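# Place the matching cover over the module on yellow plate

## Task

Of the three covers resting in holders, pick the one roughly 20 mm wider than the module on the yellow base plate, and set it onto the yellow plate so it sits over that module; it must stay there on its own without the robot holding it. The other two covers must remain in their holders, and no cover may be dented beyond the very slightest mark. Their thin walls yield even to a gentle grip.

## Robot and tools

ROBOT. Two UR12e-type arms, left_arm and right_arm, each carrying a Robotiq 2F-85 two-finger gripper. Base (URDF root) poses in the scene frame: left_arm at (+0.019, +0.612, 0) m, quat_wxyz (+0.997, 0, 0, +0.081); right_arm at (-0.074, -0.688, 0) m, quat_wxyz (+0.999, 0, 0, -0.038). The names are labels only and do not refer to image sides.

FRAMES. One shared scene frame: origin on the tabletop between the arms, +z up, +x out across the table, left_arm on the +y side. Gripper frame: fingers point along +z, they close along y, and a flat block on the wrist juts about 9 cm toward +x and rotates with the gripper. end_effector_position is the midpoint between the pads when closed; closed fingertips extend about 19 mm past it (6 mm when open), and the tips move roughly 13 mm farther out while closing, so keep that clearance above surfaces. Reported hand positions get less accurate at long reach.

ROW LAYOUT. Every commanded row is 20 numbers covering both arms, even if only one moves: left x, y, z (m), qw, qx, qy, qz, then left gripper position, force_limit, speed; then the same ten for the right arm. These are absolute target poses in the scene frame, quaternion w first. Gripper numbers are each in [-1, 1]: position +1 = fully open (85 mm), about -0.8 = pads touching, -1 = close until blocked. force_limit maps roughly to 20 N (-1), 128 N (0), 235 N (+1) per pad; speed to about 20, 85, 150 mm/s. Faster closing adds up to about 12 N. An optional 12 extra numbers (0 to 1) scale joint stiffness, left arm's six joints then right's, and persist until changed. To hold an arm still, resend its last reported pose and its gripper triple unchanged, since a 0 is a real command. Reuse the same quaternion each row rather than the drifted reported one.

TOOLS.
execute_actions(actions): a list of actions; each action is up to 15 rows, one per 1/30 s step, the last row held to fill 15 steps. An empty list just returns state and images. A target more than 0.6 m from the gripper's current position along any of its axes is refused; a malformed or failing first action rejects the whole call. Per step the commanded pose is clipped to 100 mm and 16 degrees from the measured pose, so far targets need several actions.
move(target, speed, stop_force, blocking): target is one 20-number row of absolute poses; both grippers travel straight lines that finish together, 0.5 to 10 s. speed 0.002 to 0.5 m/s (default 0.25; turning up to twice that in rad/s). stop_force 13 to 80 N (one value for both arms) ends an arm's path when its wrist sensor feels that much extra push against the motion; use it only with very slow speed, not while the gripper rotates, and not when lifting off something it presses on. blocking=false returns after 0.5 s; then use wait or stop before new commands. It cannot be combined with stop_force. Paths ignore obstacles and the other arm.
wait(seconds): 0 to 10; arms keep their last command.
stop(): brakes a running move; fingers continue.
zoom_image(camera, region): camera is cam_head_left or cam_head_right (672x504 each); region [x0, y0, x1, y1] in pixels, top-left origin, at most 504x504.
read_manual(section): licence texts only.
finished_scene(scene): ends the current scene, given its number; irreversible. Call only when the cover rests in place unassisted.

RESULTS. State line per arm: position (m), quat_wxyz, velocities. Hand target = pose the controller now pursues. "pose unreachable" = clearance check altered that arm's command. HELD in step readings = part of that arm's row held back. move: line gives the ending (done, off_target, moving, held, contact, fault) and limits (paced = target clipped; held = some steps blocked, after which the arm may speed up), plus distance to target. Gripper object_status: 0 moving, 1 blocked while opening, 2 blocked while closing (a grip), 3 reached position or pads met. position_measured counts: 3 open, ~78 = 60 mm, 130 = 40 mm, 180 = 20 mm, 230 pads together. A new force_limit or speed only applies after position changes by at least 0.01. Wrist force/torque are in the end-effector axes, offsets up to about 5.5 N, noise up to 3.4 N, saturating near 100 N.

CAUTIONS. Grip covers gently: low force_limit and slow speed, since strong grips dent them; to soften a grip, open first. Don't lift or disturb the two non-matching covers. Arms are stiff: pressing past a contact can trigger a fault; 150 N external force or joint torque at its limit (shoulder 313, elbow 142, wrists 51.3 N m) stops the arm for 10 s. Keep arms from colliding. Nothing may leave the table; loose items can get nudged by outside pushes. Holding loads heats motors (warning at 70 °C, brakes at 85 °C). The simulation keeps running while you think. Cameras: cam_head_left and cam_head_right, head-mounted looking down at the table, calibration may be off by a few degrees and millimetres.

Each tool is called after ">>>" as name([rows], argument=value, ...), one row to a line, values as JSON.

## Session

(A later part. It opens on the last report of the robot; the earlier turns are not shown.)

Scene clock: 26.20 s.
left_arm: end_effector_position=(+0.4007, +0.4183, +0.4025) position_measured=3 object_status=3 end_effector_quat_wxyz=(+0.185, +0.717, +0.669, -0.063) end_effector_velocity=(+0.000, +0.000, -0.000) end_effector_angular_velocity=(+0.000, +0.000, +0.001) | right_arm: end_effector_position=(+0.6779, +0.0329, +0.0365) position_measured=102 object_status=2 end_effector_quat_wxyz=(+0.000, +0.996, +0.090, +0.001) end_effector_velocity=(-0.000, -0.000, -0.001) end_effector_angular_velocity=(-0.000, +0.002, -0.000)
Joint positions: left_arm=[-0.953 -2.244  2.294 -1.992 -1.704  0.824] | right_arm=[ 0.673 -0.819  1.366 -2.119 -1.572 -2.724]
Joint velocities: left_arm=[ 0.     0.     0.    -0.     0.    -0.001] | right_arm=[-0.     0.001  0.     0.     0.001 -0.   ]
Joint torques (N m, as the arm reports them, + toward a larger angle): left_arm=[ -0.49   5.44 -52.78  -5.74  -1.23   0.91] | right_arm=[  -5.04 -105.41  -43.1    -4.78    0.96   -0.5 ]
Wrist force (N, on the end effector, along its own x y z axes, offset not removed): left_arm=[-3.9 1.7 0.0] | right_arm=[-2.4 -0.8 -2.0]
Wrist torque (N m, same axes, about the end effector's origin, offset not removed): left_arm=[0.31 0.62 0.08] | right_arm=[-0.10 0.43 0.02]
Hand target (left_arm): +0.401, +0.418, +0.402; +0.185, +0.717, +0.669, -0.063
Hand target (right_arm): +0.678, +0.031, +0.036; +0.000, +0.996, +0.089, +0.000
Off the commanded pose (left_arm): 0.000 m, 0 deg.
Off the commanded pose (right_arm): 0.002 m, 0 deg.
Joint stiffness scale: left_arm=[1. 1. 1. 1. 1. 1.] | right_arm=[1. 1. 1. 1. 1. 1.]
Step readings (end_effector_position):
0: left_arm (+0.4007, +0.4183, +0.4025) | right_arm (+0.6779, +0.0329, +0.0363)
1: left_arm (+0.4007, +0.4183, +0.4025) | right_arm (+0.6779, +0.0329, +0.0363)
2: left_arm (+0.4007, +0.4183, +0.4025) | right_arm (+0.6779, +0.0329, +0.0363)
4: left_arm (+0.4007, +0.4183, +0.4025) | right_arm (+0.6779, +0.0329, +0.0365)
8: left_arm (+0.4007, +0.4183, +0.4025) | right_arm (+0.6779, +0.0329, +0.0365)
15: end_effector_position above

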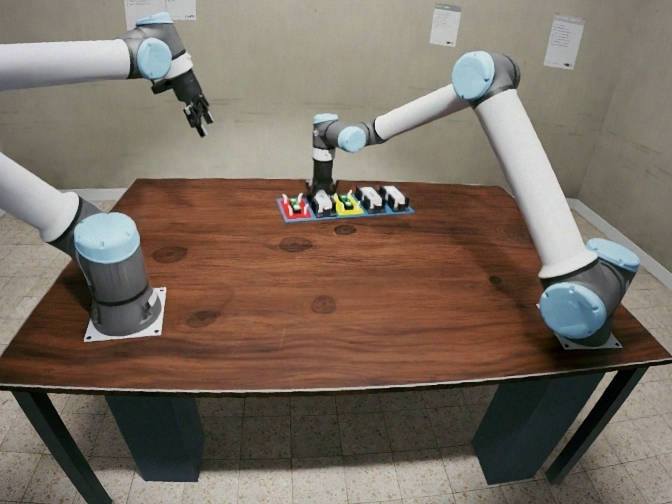

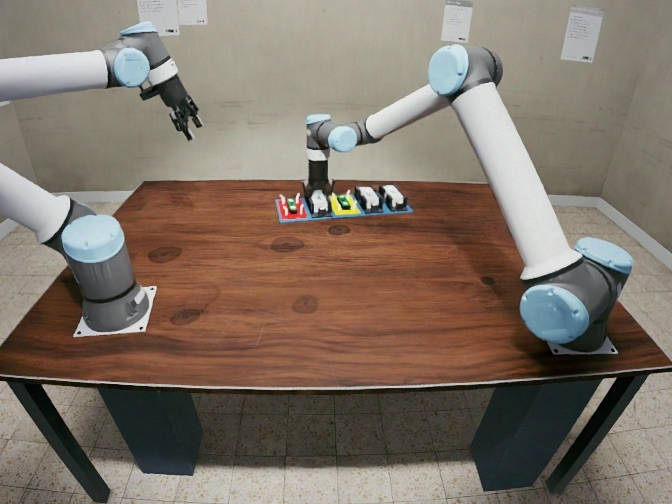

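>>> execute_actions([
  [[0.4007,0.4183,0.4025,0.185,0.717,0.669,-0.063,1,-1,0,0.6786,0.0316,0.0368,0,0.996,0.089,0,-1,-0.8,-1],[0.4007,0.4183,0.4025,0.185,0.717,0.669,-0.063,1,-1,0,0.6788,0.0318,0.0374,-0.0002,0.996,0.089,0.0003,-1,-0.8,-1],[0.4007,0.4183,0.4025,0.185,0.717,0.669,-0.063,1,-1,0,0.6790,0.0321,0.0380,-0.0003,0.996,0.089,0.0006,-1,-0.8,-1],[0.4007,0.4183,0.4025,0.185,0.717,0.669,-0.063,1,-1,0,0.6793,0.0323,0.0385,-0.0005,0.996,0.089,0.0009,-1,-0.8,-1],[0.4007,0.4183,0.4025,0.185,0.717,0.669,-0.063,1,-1,0,0.6795,0.0326,0.0391,-0.0007,0.996,0.089,0.0012,-1,-0.8,-1],[0.4007,0.4183,0.4025,0.185,0.717,0.669,-0.063,1,-1,0,0.6797,0.0328,0.0397,-0.0008,0.996,0.089,0.0015,-1,-0.8,-1],[0.4007,0.4183,0.4025,0.185,0.717,0.669,-0.063,1,-1,0,0.6799,0.0331,0.0402,-0.0010,0.996,0.089,0.0018,-1,-0.8,-1],[0.4007,0.4183,0.4025,0.185,0.717,0.669,-0.063,1,-1,0,0.6802,0.0333,0.0408,-0.0012,0.996,0.089,0.0021,-1,-0.8,-1],[0.4007,0.4183,0.4025,0.185,0.717,0.669,-0.063,1,-1,0,0.6804,0.0335,0.0413,-0.0013,0.996,0.089,0.0024,-1,-0.8,-1],[0.4007,0.4183,0.4025,0.185,0.717,0.669,-0.063,1,-1,0,0.6806,0.0338,0.0419,-0.0015,0.996,0.089,0.0027,-1,-0.8,-1],[0.4007,0.4183,0.4025,0.185,0.717,0.669,-0.063,1,-1,0,0.6808,0.0340,0.0425,-0.0017,0.996,0.089,0.0030,-1,-0.8,-1],[0.4007,0.4183,0.4025,0.185,0.717,0.669,-0.063,1,-1,0,0.6810,0.0342,0.0430,-0.0018,0.996,0.089,0.0033,-1,-0.8,-1],[0.4007,0.4183,0.4025,0.185,0.717,0.669,-0.063,1,-1,0,0.6813,0.0345,0.0436,-0.0020,0.996,0.089,0.0036,-1,-0.8,-1],[0.4007,0.4183,0.4025,0.185,0.717,0.669,-0.063,1,-1,0,0.6815,0.0347,0.0441,-0.0022,0.996,0.089,0.0039,-1,-0.8,-1],[0.4007,0.4183,0.4025,0.185,0.717,0.669,-0.063,1,-1,0,0.6817,0.0349,0.0447,-0.0023,0.996,0.089,0.0041,-1,-0.8,-1]],
  [[0.4007,0.4183,0.4025,0.185,0.717,0.669,-0.063,1,-1,0,0.6820,0.0351,0.0456,-0.0026,0.996,0.089,0.0047,-1,-0.8,-1],[0.4007,0.4183,0.4025,0.185,0.717,0.669,-0.063,1,-1,0,0.6824,0.0354,0.0465,-0.0029,0.996,0.089,0.0052,-1,-0.8,-1],[0.4007,0.4183,0.4025,0.185,0.717,0.669,-0.063,1,-1,0,0.6827,0.0356,0.0474,-0.0032,0.996,0.089,0.0058,-1,-0.8,-1],[0.4007,0.4183,0.4025,0.185,0.717,0.669,-0.063,1,-1,0,0.6831,0.0358,0.0483,-0.0035,0.996,0.089,0.0063,-1,-0.8,-1],[0.4007,0.4183,0.4025,0.185,0.717,0.669,-0.063,1,-1,0,0.6834,0.0361,0.0492,-0.0038,0.996,0.089,0.0069,-1,-0.8,-1],[0.4007,0.4183,0.4025,0.185,0.717,0.669,-0.063,1,-1,0,0.6838,0.0363,0.0500,-0.0041,0.996,0.089,0.0074,-1,-0.8,-1],[0.4007,0.4183,0.4025,0.185,0.717,0.669,-0.063,1,-1,0,0.6841,0.0365,0.0509,-0.0044,0.996,0.089,0.0080,-1,-0.8,-1],[0.4007,0.4183,0.4025,0.185,0.717,0.669,-0.063,1,-1,0,0.6845,0.0368,0.0518,-0.0048,0.996,0.089,0.0085,-1,-0.8,-1],[0.4007,0.4183,0.4025,0.185,0.717,0.669,-0.063,1,-1,0,0.6848,0.0370,0.0527,-0.0051,0.996,0.089,0.0091,-1,-0.8,-1],[0.4007,0.4183,0.4025,0.185,0.717,0.669,-0.063,1,-1,0,0.6851,0.0373,0.0536,-0.0054,0.996,0.089,0.0096,-1,-0.8,-1]],
])

>>> wait(seconds=0.3)

Scene clock: 29.77 s.
left_arm: end_effector_position=(+0.4007, +0.4183, +0.4025) position_measured=3 object_status=3 end_effector_quat_wxyz=(+0.185, +0.717, +0.669, -0.063) end_effector_velocity=(-0.000, -0.000, +0.001) end_effector_angular_velocity=(-0.002, -0.000, +0.000) | right_arm: end_effector_position=(+0.6778, +0.0329, +0.0371) position_measured=105 object_status=2 end_effector_quat_wxyz=(+0.000, +0.996, +0.090, +0.000) end_effector_velocity=(+0.000, +0.001, +0.002) end_effector_angular_velocity=(+0.001, -0.003, +0.001)
Joint positions: left_arm=[-0.953 -2.244  2.294 -1.992 -1.704  0.824] | right_arm=[ 0.673 -0.819  1.365 -2.117 -1.572 -2.724]
Joint velocities: left_arm=[-0.    -0.001 -0.001 -0.    -0.001 -0.001] | right_arm=[ 0.001 -0.001 -0.001 -0.    -0.001 -0.   ]
Joint torques (N m, as the arm reports them, + toward a larger angle): left_arm=[  0.25   4.18 -53.09  -5.98  -1.13   0.69] | right_arm=[  -2.53 -121.88  -54.16   -6.03    0.44   -0.09]
Wrist force (N, on the end effector, along its own x y z axes, offset not removed): left_arm=[-3.5 0.6 -1.7] | right_arm=[-0.6 -3.2 14.1]
Wrist torque (N m, same axes, about the end effector's origin, offset not removed): left_arm=[0.05 0.52 0.13] | right_arm=[-0.33 0.44 -0.06]
Hand target (left_arm): +0.401, +0.418, +0.402; +0.185, +0.717, +0.669, -0.063
Hand target (right_arm): +0.685, +0.037, +0.054; -0.005, +0.996, +0.089, +0.010
Off the commanded pose (left_arm): 0.000 m, 0 deg.
Off the commanded pose (right_arm): 0.019 m, 1 deg.
Joint stiffness scale: left_arm=[1. 1. 1. 1. 1. 1.] | right_arm=[1. 1. 1. 1. 1. 1.]
Step readings (end_effector_position; steps 1 to 15: 1st action; 16 to 30: 2nd action):
0: left_arm (+0.4007, +0.4183, +0.4025) | right_arm (+0.6779, +0.0329, +0.0365)
1: left_arm (+0.4007, +0.4183, +0.4025) | right_arm (+0.6779, +0.0329, +0.0365)
2: left_arm (+0.4007, +0.4183, +0.4025) | right_arm (+0.6779, +0.0329, +0.0365)
4: left_arm (+0.4007, +0.4183, +0.4025) | right_arm (+0.6779, +0.0329, +0.0367)
8: left_arm (+0.4007, +0.4183, +0.4025) | right_arm (+0.6778, +0.0328, +0.0367)
15: left_arm (+0.4007, +0.4183, +0.4025) | right_arm (+0.6777, +0.0328, +0.0368)
16: left_arm (+0.4007, +0.4183, +0.4025) | right_arm (+0.6777, +0.0328, +0.0368)
17: left_arm (+0.4007, +0.4183, +0.4025) | right_arm (+0.6777, +0.0329, +0.0369)
19: left_arm (+0.4007, +0.4183, +0.4025) | right_arm (+0.6777, +0.0328, +0.0369)
23: left_arm (+0.4007, +0.4183, +0.4025) | right_arm (+0.6778, +0.0329, +0.0370)
30: end_effector_position above

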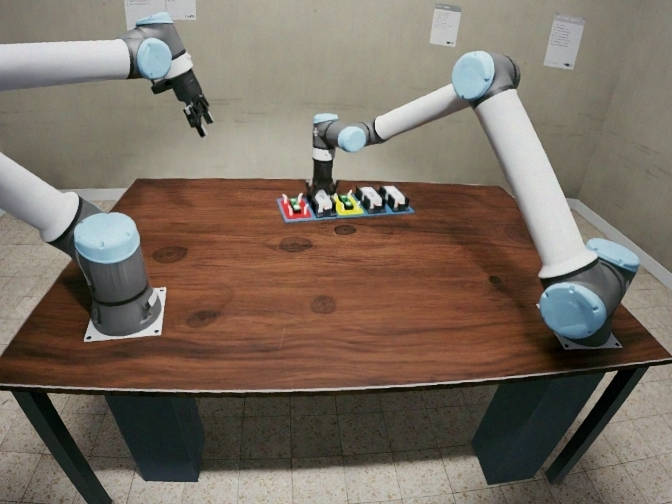

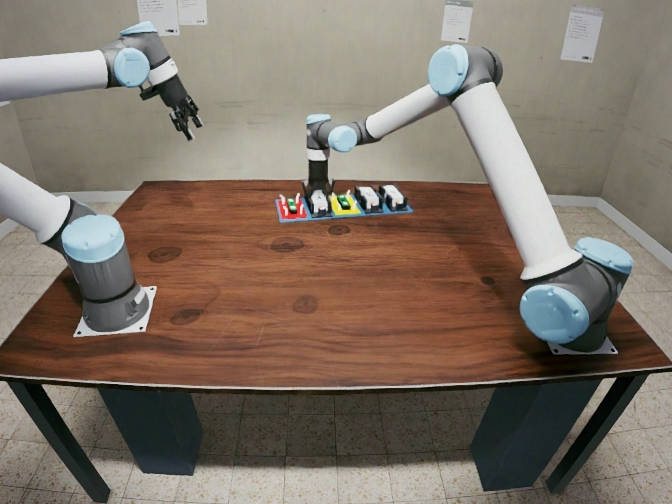

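Scene clock: 30.07 s.
left_arm: end_effector_position=(+0.4007, +0.4183, +0.4025) position_measured=3 object_status=3 end_effector_quat_wxyz=(+0.185, +0.717, +0.669, -0.063) end_effector_velocity=(-0.000, -0.000, -0.001) end_effector_angular_velocity=(+0.000, +0.000, -0.001) | right_arm: end_effector_position=(+0.6778, +0.0329, +0.0371) position_measured=105 object_status=2 end_effector_quat_wxyz=(+0.000, +0.996, +0.090, +0.000) end_effector_velocity=(+0.001, +0.000, -0.001) end_effector_angular_velocity=(+0.001, +0.000, -0.000)
Joint positions: left_arm=[-0.953 -2.244  2.294 -1.992 -1.704  0.824] | right_arm=[ 0.673 -0.819  1.365 -2.117 -1.572 -2.724]
Joint velocities: left_arm=[-0.     0.     0.001 -0.001 -0.     0.   ] | right_arm=[-0.     0.001 -0.001 -0.001  0.    -0.   ]
Joint torques (N m, as the arm reports them, + toward a larger angle): left_arm=[  0.73   4.71 -52.55  -5.77  -1.11   0.65] | right_arm=[  -3.55 -123.33  -54.54   -5.88    0.58   -0.18]
Wrist force (N, on the end effector, along its own x y z axes, offset not removed): left_arm=[-2.6 -1.4 -1.3] | right_arm=[1.5 -2.9 13.2]
Wrist torque (N m, same axes, about the end effector's origin, offset not removed): left_arm=[-0.33 0.46 0.18] | right_arm=[-0.32 0.01 -0.03]
Hand target (left_arm): +0.401, +0.418, +0.402; +0.185, +0.717, +0.669, -0.063
Hand target (right_arm): +0.685, +0.037, +0.054; -0.005, +0.996, +0.089, +0.010
Off the commanded pose (left_arm): 0.000 m, 0 deg.
Off the commanded pose (right_arm): 0.019 m, 1 deg.
Joint stiffness scale: left_arm=[1. 1. 1. 1. 1. 1.] | right_arm=[1. 1. 1. 1. 1. 1.]
wait: 0.30 s; at rest by 0.17 s

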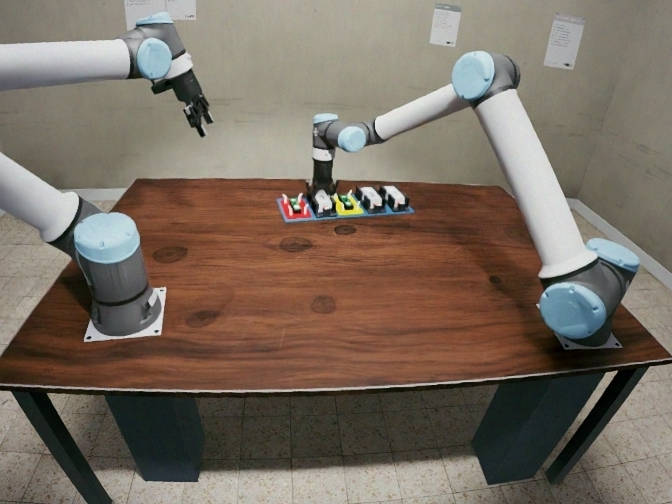

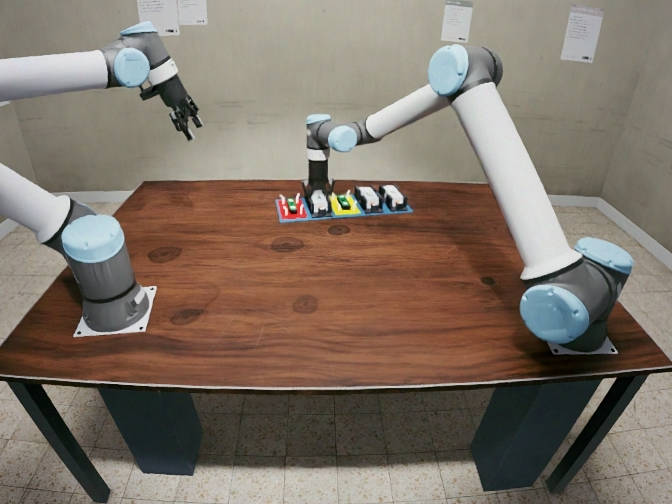

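>>> execute_actions([
  [[0.4007,0.4183,0.4025,0.185,0.717,0.669,-0.063,1,-1,0,0.6851,0.0373,0.0536,-0.0054,0.996,0.089,0.0096,-0.98,-0.7,-1],[0.4007,0.4183,0.4025,0.185,0.717,0.669,-0.063,1,-1,0,0.6852,0.0373,0.0536,-0.0054,0.996,0.089,0.0096,-0.98,-0.7,-1],[0.4007,0.4183,0.4025,0.185,0.717,0.669,-0.063,1,-1,0,0.6854,0.0374,0.0540,-0.0055,0.996,0.089,0.0098,-0.98,-0.7,-1],[0.4007,0.4183,0.4025,0.185,0.717,0.669,-0.063,1,-1,0,0.6857,0.0375,0.0544,-0.0057,0.996,0.089,0.0101,-0.98,-0.7,-1],[0.4007,0.4183,0.4025,0.185,0.717,0.669,-0.063,1,-1,0,0.6859,0.0376,0.0548,-0.0058,0.996,0.089,0.0103,-0.98,-0.7,-1],[0.4007,0.4183,0.4025,0.185,0.717,0.669,-0.063,1,-1,0,0.6861,0.0378,0.0552,-0.0060,0.996,0.089,0.0106,-0.98,-0.7,-1],[0.4007,0.4183,0.4025,0.185,0.717,0.669,-0.063,1,-1,0,0.6863,0.0379,0.0556,-0.0061,0.996,0.089,0.0108,-0.98,-0.7,-1],[0.4007,0.4183,0.4025,0.185,0.717,0.669,-0.063,1,-1,0,0.6866,0.0380,0.0560,-0.0062,0.996,0.089,0.0110,-0.98,-0.7,-1],[0.4007,0.4183,0.4025,0.185,0.717,0.669,-0.063,1,-1,0,0.6868,0.0381,0.0564,-0.0064,0.996,0.089,0.0113,-0.98,-0.7,-1],[0.4007,0.4183,0.4025,0.185,0.717,0.669,-0.063,1,-1,0,0.6870,0.0382,0.0568,-0.0065,0.996,0.089,0.0115,-0.98,-0.7,-1]],
])

>>> wait(seconds=0.3)

Scene clock: 32.30 s.
left_arm: end_effector_position=(+0.4007, +0.4183, +0.4025) position_measured=3 object_status=3 end_effector_quat_wxyz=(+0.185, +0.717, +0.669, -0.063) end_effector_velocity=(-0.001, +0.000, -0.000) end_effector_angular_velocity=(+0.000, +0.001, -0.000) | right_arm: end_effector_position=(+0.6779, +0.0330, +0.0374) position_measured=108 object_status=2 end_effector_quat_wxyz=(+0.000, +0.996, +0.090, +0.000) end_effector_velocity=(-0.000, +0.000, +0.001) end_effector_angular_velocity=(-0.001, -0.001, +0.001)
Joint positions: left_arm=[-0.953 -2.244  2.294 -1.992 -1.704  0.824] | right_arm=[ 0.673 -0.819  1.364 -2.116 -1.572 -2.724]
Joint velocities: left_arm=[-0.    -0.001  0.001  0.001 -0.    -0.   ] | right_arm=[ 0.001 -0.001 -0.     0.001 -0.002 -0.   ]
Joint torques (N m, as the arm reports them, + toward a larger angle): left_arm=[ -1.37   5.78 -53.09  -6.1   -0.7    0.46] | right_arm=[  -4.88 -124.06  -55.25   -6.56    0.04   -0.14]
Wrist force (N, on the end effector, along its own x y z axes, offset not removed): left_arm=[-2.4 -0.1 -2.0] | right_arm=[-4.0 -2.4 16.0]
Wrist torque (N m, same axes, about the end effector's origin, offset not removed): left_arm=[-0.01 0.39 0.15] | right_arm=[-0.31 1.02 -0.17]
Hand target (left_arm): +0.401, +0.418, +0.402; +0.185, +0.717, +0.669, -0.063
Hand target (right_arm): +0.687, +0.038, +0.057; -0.006, +0.996, +0.089, +0.012
Off the commanded pose (left_arm): 0.000 m, 0 deg.
Off the commanded pose (right_arm): 0.022 m, 1 deg.
Joint stiffness scale: left_arm=[1. 1. 1. 1. 1. 1.] | right_arm=[1. 1. 1. 1. 1. 1.]
Step readings (end_effector_position):
0: left_arm (+0.4007, +0.4183, +0.4025) | right_arm (+0.6778, +0.0329, +0.0371)
1: left_arm (+0.4007, +0.4183, +0.4025) | right_arm (+0.6778, +0.0329, +0.0371)
2: left_arm (+0.4007, +0.4183, +0.4025) | right_arm (+0.6779, +0.0329, +0.0371)
4: left_arm (+0.4007, +0.4183, +0.4025) | right_arm (+0.6779, +0.0330, +0.0373)
8: left_arm (+0.4007, +0.4183, +0.4025) | right_arm (+0.6779, +0.0330, +0.0373)
15: end_effector_position above

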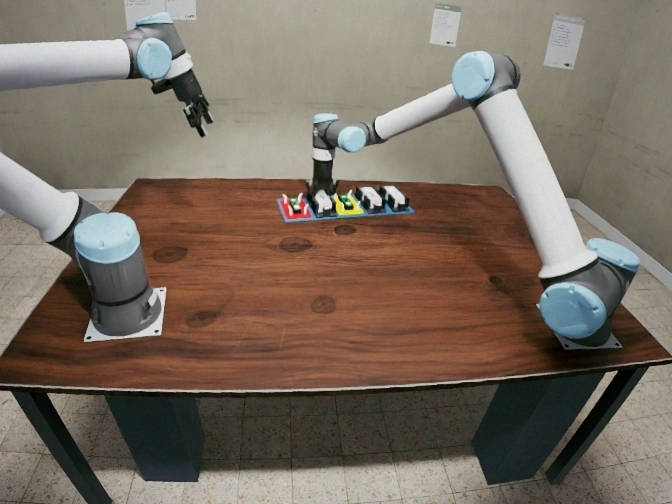

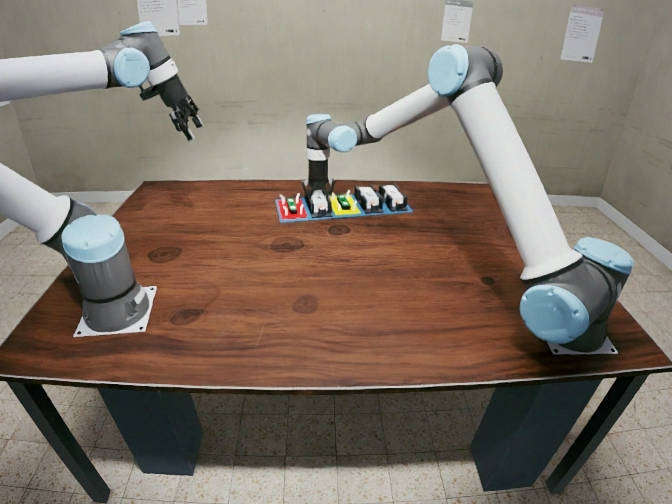

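Scene clock: 32.60 s.
left_arm: end_effector_position=(+0.4007, +0.4183, +0.4025) position_measured=3 object_status=3 end_effector_quat_wxyz=(+0.185, +0.717, +0.669, -0.063) end_effector_velocity=(-0.000, -0.000, -0.003) end_effector_angular_velocity=(+0.003, +0.004, +0.000) | right_arm: end_effector_position=(+0.6779, +0.0330, +0.0374) position_measured=108 object_status=2 end_effector_quat_wxyz=(+0.000, +0.996, +0.090, +0.000) end_effector_velocity=(+0.000, -0.000, +0.001) end_effector_angular_velocity=(+0.000, -0.000, -0.000)
Joint positions: left_arm=[-0.953 -2.244  2.294 -1.992 -1.704  0.824] | right_arm=[ 0.673 -0.819  1.364 -2.116 -1.572 -2.724]
Joint velocities: left_arm=[-0.001  0.002  0.002  0.001 -0.    -0.001] | right_arm=[-0.    -0.001  0.     0.     0.     0.   ]
Joint torques (N m, as the arm reports them, + toward a larger angle): left_arm=[ -0.58   3.95 -53.1   -5.89  -1.03   0.47] | right_arm=[  -4.92 -122.32  -55.77   -5.68    0.84    0.11]
Wrist force (N, on the end effector, along its own x y z axes, offset not removed): left_arm=[-4.4 0.4 -2.3] | right_arm=[-2.1 -1.7 16.2]
Wrist torque (N m, same axes, about the end effector's origin, offset not removed): left_arm=[0.01 0.69 0.13] | right_arm=[-0.19 0.67 -0.03]
Hand target (left_arm): +0.401, +0.418, +0.402; +0.185, +0.717, +0.669, -0.063
Hand target (right_arm): +0.687, +0.038, +0.057; -0.006, +0.996, +0.089, +0.012
Off the commanded pose (left_arm): 0.000 m, 0 deg.
Off the commanded pose (right_arm): 0.022 m, 1 deg.
Joint stiffness scale: left_arm=[1. 1. 1. 1. 1. 1.] | right_arm=[1. 1. 1. 1. 1. 1.]
wait: 0.30 s; at rest by 0.17 s

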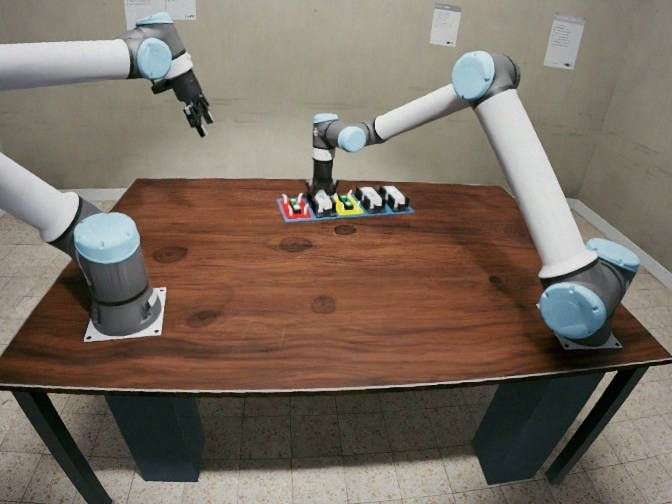

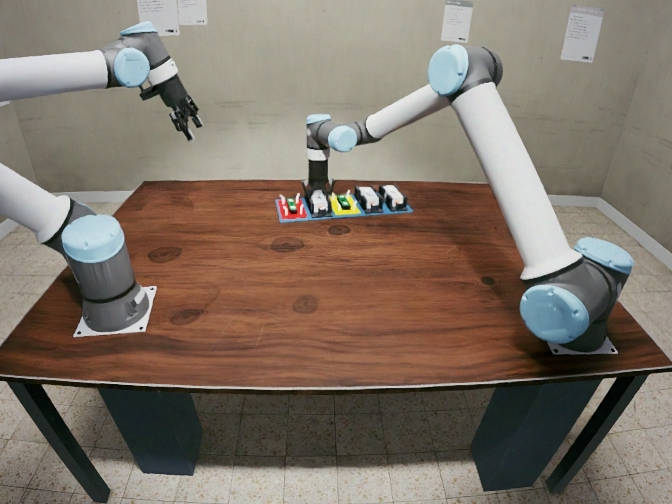

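>>> execute_actions([
  [[0.4007,0.4183,0.4025,0.185,0.717,0.669,-0.063,1,-1,0,0.6871,0.0383,0.0571,-0.0066,0.996,0.089,0.0118,-0.98,-0.7,-1],[0.4007,0.4183,0.4025,0.185,0.717,0.669,-0.063,1,-1,0,0.6873,0.0385,0.0574,-0.0068,0.996,0.089,0.0120,-0.98,-0.7,-1],[0.4007,0.4183,0.4025,0.185,0.717,0.669,-0.063,1,-1,0,0.6874,0.0386,0.0577,-0.0069,0.996,0.089,0.0123,-0.98,-0.7,-1],[0.4007,0.4183,0.4025,0.185,0.717,0.669,-0.063,1,-1,0,0.6876,0.0388,0.0580,-0.0071,0.996,0.089,0.0126,-0.98,-0.7,-1],[0.4007,0.4183,0.4025,0.185,0.717,0.669,-0.063,1,-1,0,0.6877,0.0389,0.0583,-0.0072,0.996,0.089,0.0128,-0.98,-0.7,-1],[0.4007,0.4183,0.4025,0.185,0.717,0.669,-0.063,1,-1,0,0.6878,0.0390,0.0586,-0.0074,0.996,0.089,0.0131,-0.98,-0.7,-1],[0.4007,0.4183,0.4025,0.185,0.717,0.669,-0.063,1,-1,0,0.6880,0.0392,0.0589,-0.0075,0.996,0.089,0.0134,-0.98,-0.7,-1],[0.4007,0.4183,0.4025,0.185,0.717,0.669,-0.063,1,-1,0,0.6881,0.0393,0.0591,-0.0077,0.996,0.089,0.0136,-0.98,-0.7,-1]],
])

>>> wait(seconds=0.3)

Scene clock: 35.53 s.
left_arm: end_effector_position=(+0.4007, +0.4183, +0.4025) position_measured=3 object_status=3 end_effector_quat_wxyz=(+0.185, +0.717, +0.669, -0.063) end_effector_velocity=(-0.000, +0.000, +0.002) end_effector_angular_velocity=(-0.002, -0.002, +0.001) | right_arm: end_effector_position=(+0.6780, +0.0330, +0.0374) position_measured=108 object_status=2 end_effector_quat_wxyz=(+0.000, +0.996, +0.090, +0.001) end_effector_velocity=(-0.001, +0.000, -0.001) end_effector_angular_velocity=(+0.001, +0.001, +0.000)
Joint positions: left_arm=[-0.953 -2.244  2.294 -1.992 -1.704  0.824] | right_arm=[ 0.673 -0.819  1.364 -2.116 -1.572 -2.724]
Joint velocities: left_arm=[ 0.    -0.003 -0.001  0.     0.001 -0.001] | right_arm=[ 0.     0.     0.001 -0.     0.001  0.   ]
Joint torques (N m, as the arm reports them, + toward a larger angle): left_arm=[ -1.32   5.94 -53.1   -5.74  -1.02   0.6 ] | right_arm=[  -4.43 -126.31  -57.97   -8.19    0.99   -0.24]
Wrist force (N, on the end effector, along its own x y z axes, offset not removed): left_arm=[-3.5 0.4 -1.4] | right_arm=[-1.2 -1.7 18.0]
Wrist torque (N m, same axes, about the end effector's origin, offset not removed): left_arm=[0.01 0.56 0.15] | right_arm=[-0.26 0.33 -0.14]
Hand target (left_arm): +0.401, +0.418, +0.402; +0.185, +0.717, +0.669, -0.063
Hand target (right_arm): +0.688, +0.039, +0.059; -0.008, +0.996, +0.089, +0.014
Off the commanded pose (left_arm): 0.000 m, 0 deg.
Off the commanded pose (right_arm): 0.025 m, 2 deg.
Joint stiffness scale: left_arm=[1. 1. 1. 1. 1. 1.] | right_arm=[1. 1. 1. 1. 1. 1.]
Step readings (end_effector_position):
0: left_arm (+0.4007, +0.4183, +0.4025) | right_arm (+0.6779, +0.0330, +0.0374)
1: left_arm (+0.4007, +0.4183, +0.4025) | right_arm (+0.6779, +0.0330, +0.0374)
2: left_arm (+0.4007, +0.4183, +0.4025) | right_arm (+0.6779, +0.0330, +0.0374)
4: left_arm (+0.4007, +0.4183, +0.4025) | right_arm (+0.6779, +0.0330, +0.0374)
8: left_arm (+0.4007, +0.4183, +0.4025) | right_arm (+0.6779, +0.0330, +0.0374)
15: end_effector_position above

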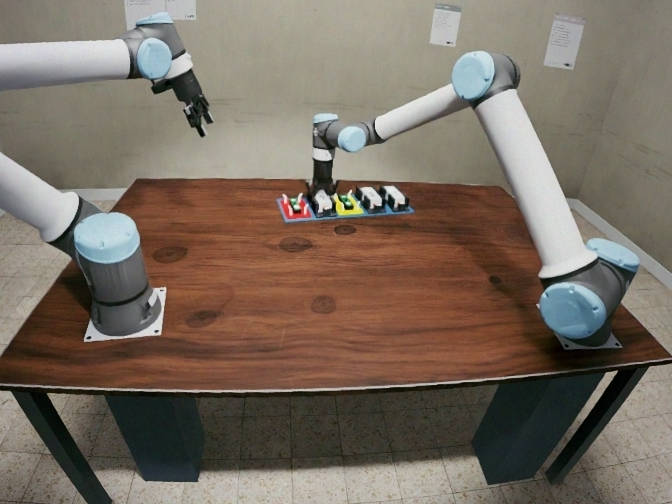

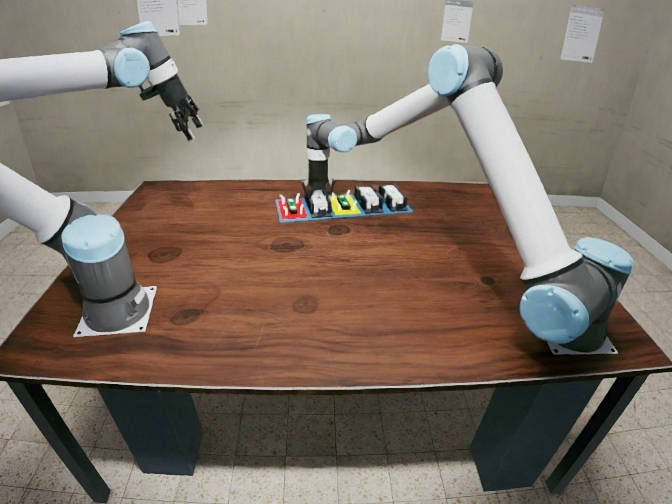

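Scene clock: 35.83 s.
left_arm: end_effector_position=(+0.4007, +0.4183, +0.4025) position_measured=3 object_status=3 end_effector_quat_wxyz=(+0.185, +0.717, +0.669, -0.063) end_effector_velocity=(-0.000, +0.000, -0.000) end_effector_angular_velocity=(+0.001, +0.001, -0.000) | right_arm: end_effector_position=(+0.6780, +0.0330, +0.0374) position_measured=108 object_status=2 end_effector_quat_wxyz=(+0.000, +0.996, +0.090, +0.001) end_effector_velocity=(-0.000, +0.000, +0.000) end_effector_angular_velocity=(+0.000, +0.000, +0.000)
Joint positions: left_arm=[-0.953 -2.244  2.294 -1.992 -1.704  0.824] | right_arm=[ 0.673 -0.819  1.364 -2.116 -1.572 -2.724]
Joint velocities: left_arm=[ 0.     0.     0.     0.001 -0.001 -0.   ] | right_arm=[ 0. -0.  0.  0.  0.  0.]
Joint torques (N m, as the arm reports them, + toward a larger angle): left_arm=[  0.13   5.53 -53.07  -6.    -0.84   0.7 ] | right_arm=[  -4.54 -127.17  -57.06   -7.78    0.79   -0.24]
Wrist force (N, on the end effector, along its own x y z axes, offset not removed): left_arm=[-1.6 0.7 0.0] | right_arm=[-0.6 -1.0 17.2]
Wrist torque (N m, same axes, about the end effector's origin, offset not removed): left_arm=[0.15 0.22 0.18] | right_arm=[-0.11 0.25 -0.11]
Hand target (left_arm): +0.401, +0.418, +0.402; +0.185, +0.717, +0.669, -0.063
Hand target (right_arm): +0.688, +0.039, +0.059; -0.008, +0.996, +0.089, +0.014
Off the commanded pose (left_arm): 0.000 m, 0 deg.
Off the commanded pose (right_arm): 0.025 m, 2 deg.
Joint stiffness scale: left_arm=[1. 1. 1. 1. 1. 1.] | right_arm=[1. 1. 1. 1. 1. 1.]
wait: 0.30 s; at rest by 0.17 s

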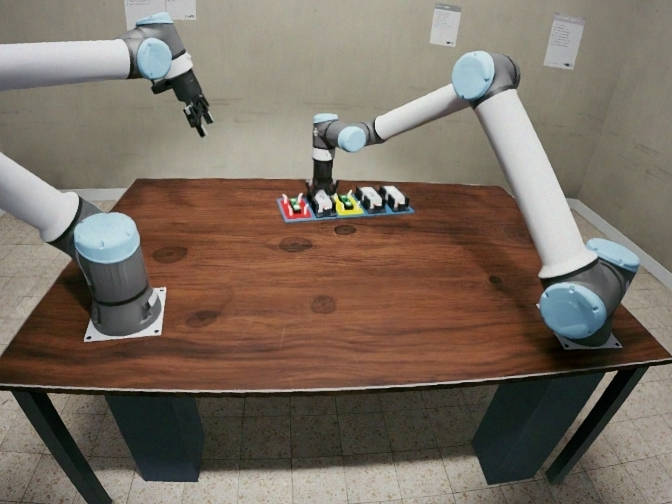

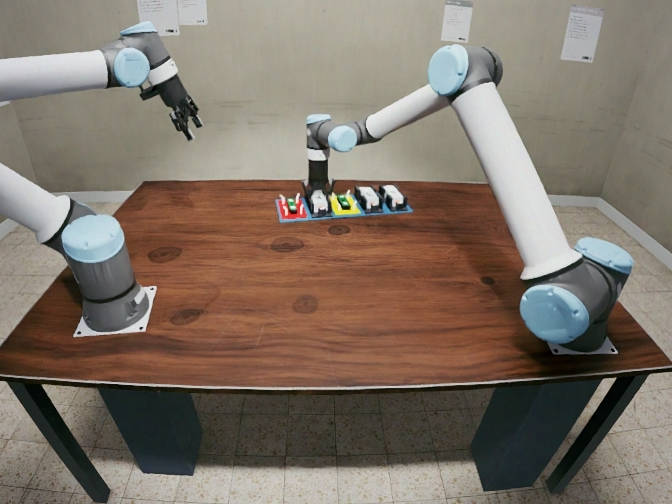

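>>> execute_actions([
  [[0.4007,0.4183,0.4025,0.185,0.717,0.669,-0.063,1,-1,0,0.6881,0.0393,0.0591,-0.0077,0.996,0.089,0.0136,-1,-0.64,-1],[0.4007,0.4183,0.4025,0.185,0.717,0.669,-0.063,1,-1,0,0.6881,0.0393,0.0591,-0.0077,0.996,0.089,0.0136,-1,-0.64,-1],[0.4007,0.4183,0.4025,0.185,0.717,0.669,-0.063,1,-1,0,0.6882,0.0394,0.0595,-0.0078,0.996,0.089,0.0138,-1,-0.64,-1],[0.4007,0.4183,0.4025,0.185,0.717,0.669,-0.063,1,-1,0,0.6884,0.0395,0.0598,-0.0079,0.996,0.089,0.0140,-1,-0.64,-1],[0.4007,0.4183,0.4025,0.185,0.717,0.669,-0.063,1,-1,0,0.6885,0.0396,0.0602,-0.0080,0.996,0.089,0.0142,-1,-0.64,-1],[0.4007,0.4183,0.4025,0.185,0.717,0.669,-0.063,1,-1,0,0.6887,0.0396,0.0606,-0.0081,0.996,0.089,0.0144,-1,-0.64,-1],[0.4007,0.4183,0.4025,0.185,0.717,0.669,-0.063,1,-1,0,0.6888,0.0397,0.0609,-0.0082,0.996,0.089,0.0146,-1,-0.64,-1],[0.4007,0.4183,0.4025,0.185,0.717,0.669,-0.063,1,-1,0,0.6889,0.0398,0.0613,-0.0083,0.996,0.089,0.0148,-1,-0.64,-1],[0.4007,0.4183,0.4025,0.185,0.717,0.669,-0.063,1,-1,0,0.6891,0.0399,0.0617,-0.0085,0.996,0.089,0.0150,-1,-0.64,-1],[0.4007,0.4183,0.4025,0.185,0.717,0.669,-0.063,1,-1,0,0.6892,0.0400,0.0620,-0.0086,0.996,0.089,0.0152,-1,-0.64,-1]],
])

>>> wait(seconds=0.3)

Scene clock: 37.17 s.
left_arm: end_effector_position=(+0.4007, +0.4183, +0.4025) position_measured=3 object_status=3 end_effector_quat_wxyz=(+0.185, +0.717, +0.669, -0.063) end_effector_velocity=(+0.001, -0.000, +0.001) end_effector_angular_velocity=(-0.001, -0.002, +0.001) | right_arm: end_effector_position=(+0.6781, +0.0331, +0.0376) position_measured=110 object_status=2 end_effector_quat_wxyz=(+0.000, +0.996, +0.090, +0.001) end_effector_velocity=(+0.000, -0.000, -0.001) end_effector_angular_velocity=(-0.001, -0.001, -0.000)
Joint positions: left_arm=[-0.953 -2.244  2.294 -1.992 -1.704  0.824] | right_arm=[ 0.673 -0.819  1.364 -2.116 -1.572 -2.724]
Joint velocities: left_arm=[ 0.    -0.    -0.001 -0.001  0.001 -0.   ] | right_arm=[-0.     0.001 -0.    -0.001 -0.002  0.   ]
Joint torques (N m, as the arm reports them, + toward a larger angle): left_arm=[ -0.14   5.79 -52.88  -5.7   -0.95   0.57] | right_arm=[  -5.68 -127.77  -58.82   -7.82    0.4    -0.25]
Wrist force (N, on the end effector, along its own x y z axes, offset not removed): left_arm=[-1.8 1.2 -1.3] | right_arm=[-2.9 -2.8 16.8]
Wrist torque (N m, same axes, about the end effector's origin, offset not removed): left_arm=[0.26 0.26 0.05] | right_arm=[-0.57 0.57 -0.17]
Hand target (left_arm): +0.401, +0.418, +0.402; +0.185, +0.717, +0.669, -0.063
Hand target (right_arm): +0.689, +0.040, +0.062; -0.009, +0.996, +0.089, +0.015
Off the commanded pose (left_arm): 0.000 m, 0 deg.
Off the commanded pose (right_arm): 0.028 m, 2 deg.
Joint stiffness scale: left_arm=[1. 1. 1. 1. 1. 1.] | right_arm=[1. 1. 1. 1. 1. 1.]
Step readings (end_effector_position):
0: left_arm (+0.4007, +0.4183, +0.4025) | right_arm (+0.6780, +0.0330, +0.0374)
1: left_arm (+0.4007, +0.4183, +0.4025) | right_arm (+0.6780, +0.0330, +0.0374)
2: left_arm (+0.4007, +0.4183, +0.4025) | right_arm (+0.6780, +0.0330, +0.0375)
4: left_arm (+0.4007, +0.4183, +0.4025) | right_arm (+0.6781, +0.0331, +0.0376)
8: left_arm (+0.4007, +0.4183, +0.4025) | right_arm (+0.6781, +0.0331, +0.0376)
15: end_effector_position above

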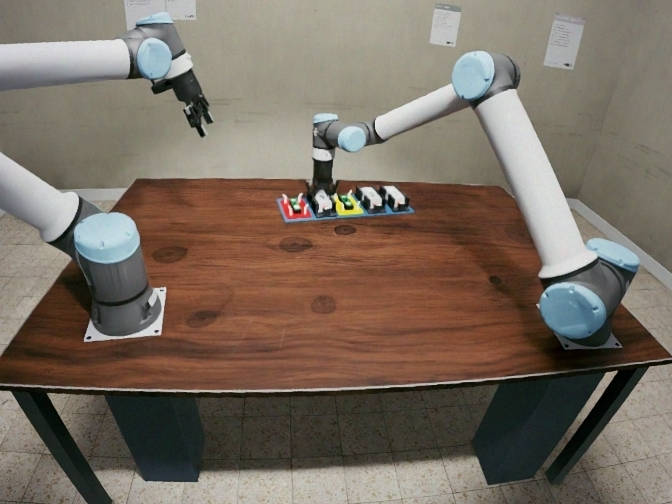

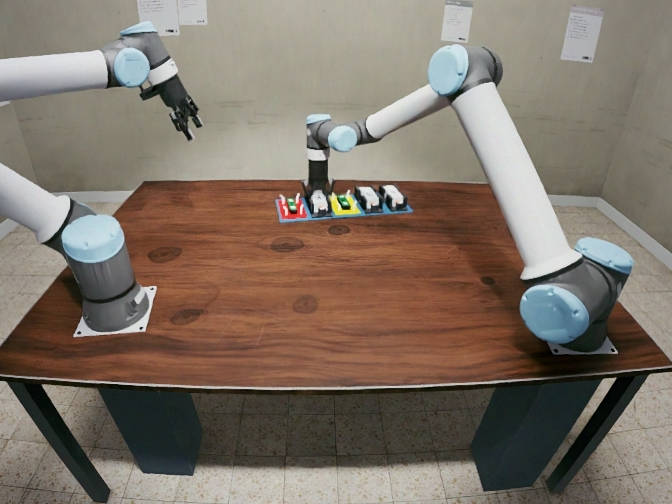

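Scene clock: 37.47 s.
left_arm: end_effector_position=(+0.4007, +0.4183, +0.4025) position_measured=3 object_status=3 end_effector_quat_wxyz=(+0.185, +0.717, +0.669, -0.063) end_effector_velocity=(-0.000, +0.000, +0.000) end_effector_angular_velocity=(-0.001, -0.000, -0.001) | right_arm: end_effector_position=(+0.6781, +0.0331, +0.0376) position_measured=110 object_status=2 end_effector_quat_wxyz=(+0.000, +0.996, +0.090, +0.001) end_effector_velocity=(+0.000, -0.001, +0.000) end_effector_angular_velocity=(-0.001, -0.000, -0.000)
Joint positions: left_arm=[-0.953 -2.244  2.294 -1.992 -1.704  0.824] | right_arm=[ 0.673 -0.819  1.364 -2.116 -1.572 -2.724]
Joint velocities: left_arm=[ 0.    -0.001 -0.     0.    -0.001  0.001] | right_arm=[-0.    -0.     0.001 -0.    -0.001  0.   ]
Joint torques (N m, as the arm reports them, + toward a larger angle): left_arm=[ -0.2    4.24 -53.36  -5.94  -0.93   0.46] | right_arm=[  -2.95 -125.66  -59.7    -8.04    0.56   -0.09]
Wrist force (N, on the end effector, along its own x y z axes, offset not removed): left_arm=[-1.9 0.4 0.5] | right_arm=[-3.9 -0.6 17.4]
Wrist torque (N m, same axes, about the end effector's origin, offset not removed): left_arm=[0.02 0.24 0.07] | right_arm=[-0.23 0.77 -0.14]
Hand target (left_arm): +0.401, +0.418, +0.402; +0.185, +0.717, +0.669, -0.063
Hand target (right_arm): +0.689, +0.040, +0.062; -0.009, +0.996, +0.089, +0.015
Off the commanded pose (left_arm): 0.000 m, 0 deg.
Off the commanded pose (right_arm): 0.028 m, 2 deg.
Joint stiffness scale: left_arm=[1. 1. 1. 1. 1. 1.] | right_arm=[1. 1. 1. 1. 1. 1.]
wait: 0.30 s; at rest by 0.17 s

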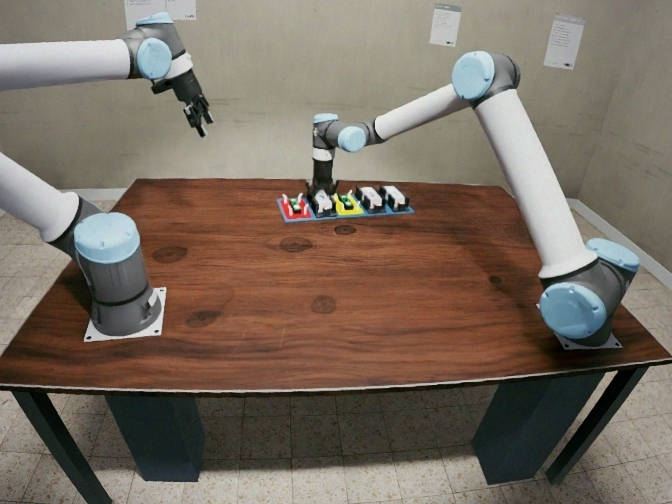

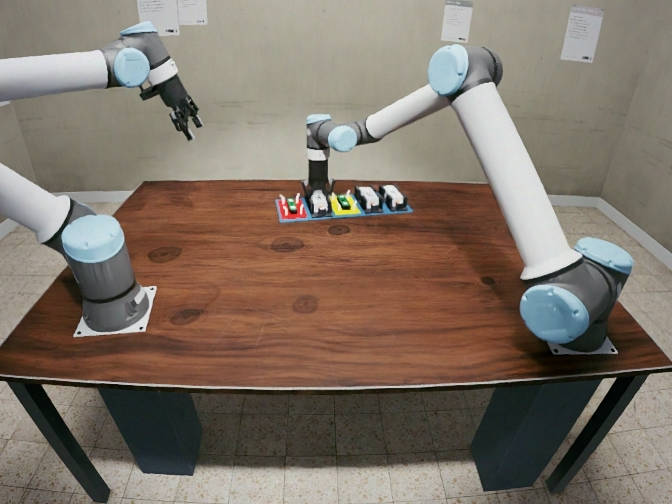

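>>> execute_actions([
  [[0.4007,0.4183,0.4025,0.185,0.717,0.669,-0.063,1,-1,0,0.6892,0.0400,0.0624,-0.0086,0.996,0.089,0.0153,-1,-0.64,-1],[0.4007,0.4183,0.4025,0.185,0.717,0.669,-0.063,1,-1,0,0.6892,0.0400,0.0627,-0.0087,0.996,0.089,0.0154,-1,-0.64,-1],[0.4007,0.4183,0.4025,0.185,0.717,0.669,-0.063,1,-1,0,0.6893,0.0400,0.0631,-0.0087,0.996,0.089,0.0155,-1,-0.64,-1],[0.4007,0.4183,0.4025,0.185,0.717,0.669,-0.063,1,-1,0,0.6893,0.0401,0.0634,-0.0088,0.996,0.089,0.0156,-1,-0.64,-1],[0.4007,0.4183,0.4025,0.185,0.717,0.669,-0.063,1,-1,0,0.6893,0.0401,0.0638,-0.0088,0.996,0.089,0.0157,-1,-0.64,-1],[0.4007,0.4183,0.4025,0.185,0.717,0.669,-0.063,1,-1,0,0.6894,0.0401,0.0641,-0.0089,0.996,0.089,0.0158,-1,-0.64,-1],[0.4007,0.4183,0.4025,0.185,0.717,0.669,-0.063,1,-1,0,0.6894,0.0401,0.0645,-0.0089,0.996,0.089,0.0159,-1,-0.64,-1],[0.4007,0.4183,0.4025,0.185,0.717,0.669,-0.063,1,-1,0,0.6894,0.0402,0.0648,-0.0090,0.996,0.089,0.0160,-1,-0.64,-1],[0.4007,0.4183,0.4025,0.185,0.717,0.669,-0.063,1,-1,0,0.6895,0.0402,0.0652,-0.0090,0.996,0.089,0.0161,-1,-0.64,-1],[0.4007,0.4183,0.4025,0.185,0.717,0.669,-0.063,1,-1,0,0.6895,0.0402,0.0655,-0.0091,0.996,0.089,0.0162,-1,-0.64,-1]],
])

>>> wait(seconds=0.3)

Scene clock: 38.80 s.
left_arm: end_effector_position=(+0.4007, +0.4183, +0.4025) position_measured=3 object_status=3 end_effector_quat_wxyz=(+0.185, +0.717, +0.669, -0.063) end_effector_velocity=(-0.000, +0.000, -0.001) end_effector_angular_velocity=(+0.001, +0.001, -0.000) | right_arm: end_effector_position=(+0.6780, +0.0330, +0.0377) position_measured=110 object_status=2 end_effector_quat_wxyz=(+0.000, +0.996, +0.090, +0.001) end_effector_velocity=(+0.001, -0.001, +0.003) end_effector_angular_velocity=(+0.001, -0.001, -0.002)
Joint positions: left_arm=[-0.953 -2.244  2.294 -1.992 -1.704  0.824] | right_arm=[ 0.673 -0.819  1.364 -2.116 -1.572 -2.724]
Joint velocities: left_arm=[-0.     0.     0.002 -0.001 -0.    -0.   ] | right_arm=[-0.002 -0.002 -0.     0.001 -0.     0.   ]
Joint torques (N m, as the arm reports them, + toward a larger angle): left_arm=[  0.04   4.26 -53.47  -5.83  -0.95   0.47] | right_arm=[  -4.53 -131.28  -59.88   -6.51    0.6    -0.45]
Wrist force (N, on the end effector, along its own x y z axes, offset not removed): left_arm=[-2.7 -0.5 -1.3] | right_arm=[-1.7 -0.6 20.9]
Wrist torque (N m, same axes, about the end effector's origin, offset not removed): left_arm=[-0.20 0.43 0.16] | right_arm=[-0.06 0.45 -0.16]
Hand target (left_arm): +0.401, +0.418, +0.402; +0.185, +0.717, +0.669, -0.063
Hand target (right_arm): +0.689, +0.040, +0.066; -0.009, +0.996, +0.089, +0.016
Off the commanded pose (left_arm): 0.000 m, 0 deg.
Off the commanded pose (right_arm): 0.031 m, 2 deg.
Joint stiffness scale: left_arm=[1. 1. 1. 1. 1. 1.] | right_arm=[1. 1. 1. 1. 1. 1.]
Step readings (end_effector_position):
0: left_arm (+0.4007, +0.4183, +0.4025) | right_arm (+0.6781, +0.0331, +0.0376)
1: left_arm (+0.4007, +0.4183, +0.4025) | right_arm (+0.6781, +0.0331, +0.0376)
2: left_arm (+0.4007, +0.4183, +0.4025) | right_arm (+0.6781, +0.0331, +0.0376)
4: left_arm (+0.4007, +0.4183, +0.4025) | right_arm (+0.6781, +0.0331, +0.0376)
8: left_arm (+0.4007, +0.4183, +0.4025) | right_arm (+0.6781, +0.0331, +0.0376)
15: end_effector_position above

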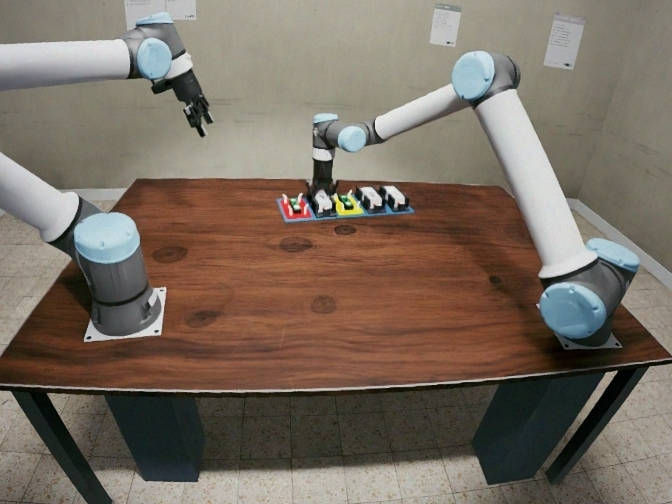

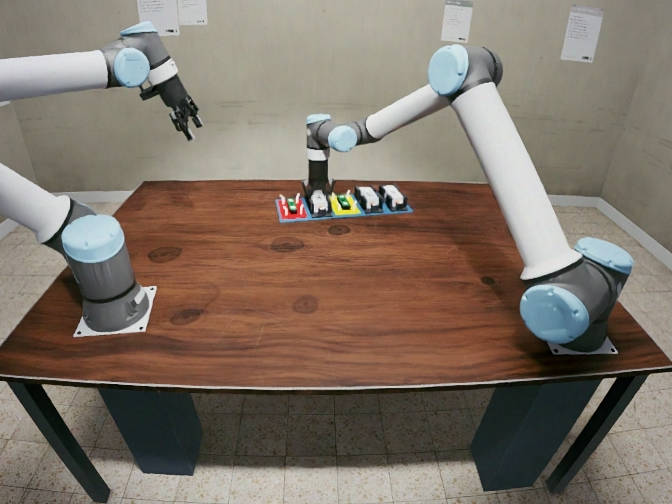

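Scene clock: 39.10 s.
left_arm: end_effector_position=(+0.4007, +0.4183, +0.4025) position_measured=3 object_status=3 end_effector_quat_wxyz=(+0.185, +0.717, +0.669, -0.063) end_effector_velocity=(+0.000, +0.000, +0.001) end_effector_angular_velocity=(-0.001, -0.001, -0.001) | right_arm: end_effector_position=(+0.6780, +0.0330, +0.0377) position_measured=110 object_status=2 end_effector_quat_wxyz=(+0.000, +0.996, +0.090, +0.001) end_effector_velocity=(-0.000, +0.001, -0.000) end_effector_angular_velocity=(+0.001, -0.000, +0.001)
Joint positions: left_arm=[-0.953 -2.244  2.294 -1.992 -1.704  0.824] | right_arm=[ 0.673 -0.819  1.364 -2.116 -1.572 -2.724]
Joint velocities: left_arm=[ 0.    -0.001 -0.001  0.    -0.     0.001] | right_arm=[ 0.001  0.001 -0.001 -0.001  0.001 -0.   ]
Joint torques (N m, as the arm reports them, + toward a larger angle): left_arm=[ -1.21   4.05 -52.79  -5.84  -0.92   0.73] | right_arm=[  -2.84 -131.26  -59.74   -7.25    0.44   -0.22]
Wrist force (N, on the end effector, along its own x y z axes, offset not removed): left_arm=[-2.9 0.9 -2.9] | right_arm=[-1.0 -2.3 22.1]
Wrist torque (N m, same axes, about the end effector's origin, offset not removed): left_arm=[0.11 0.43 0.05] | right_arm=[-0.32 0.47 -0.22]
Hand target (left_arm): +0.401, +0.418, +0.402; +0.185, +0.717, +0.669, -0.063
Hand target (right_arm): +0.689, +0.040, +0.066; -0.009, +0.996, +0.089, +0.016
Off the commanded pose (left_arm): 0.000 m, 0 deg.
Off the commanded pose (right_arm): 0.031 m, 2 deg.
Joint stiffness scale: left_arm=[1. 1. 1. 1. 1. 1.] | right_arm=[1. 1. 1. 1. 1. 1.]
wait: 0.30 s; at rest by 0.17 s

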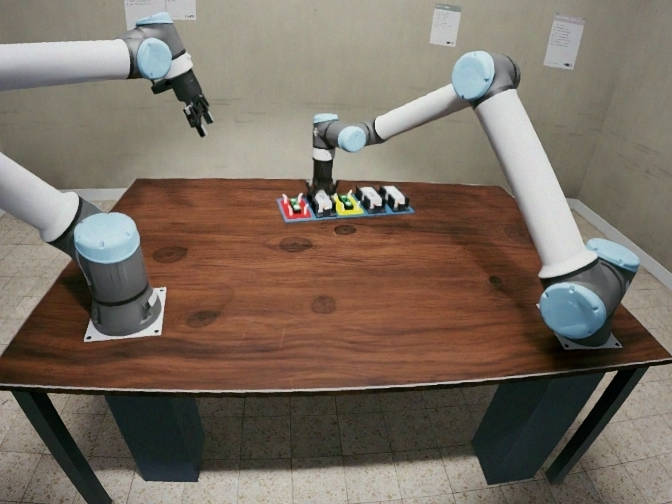

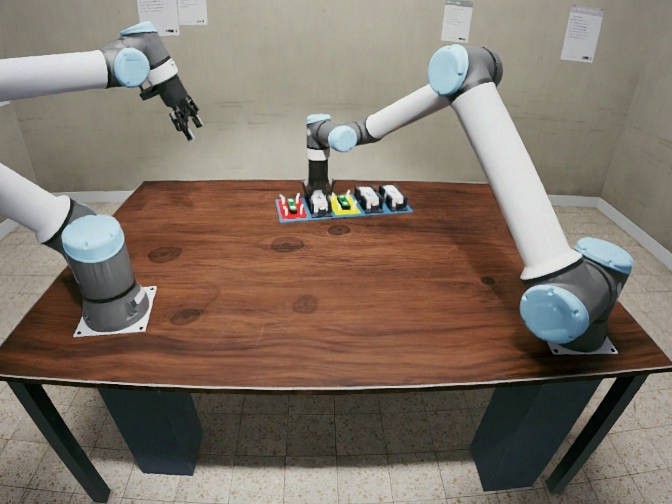

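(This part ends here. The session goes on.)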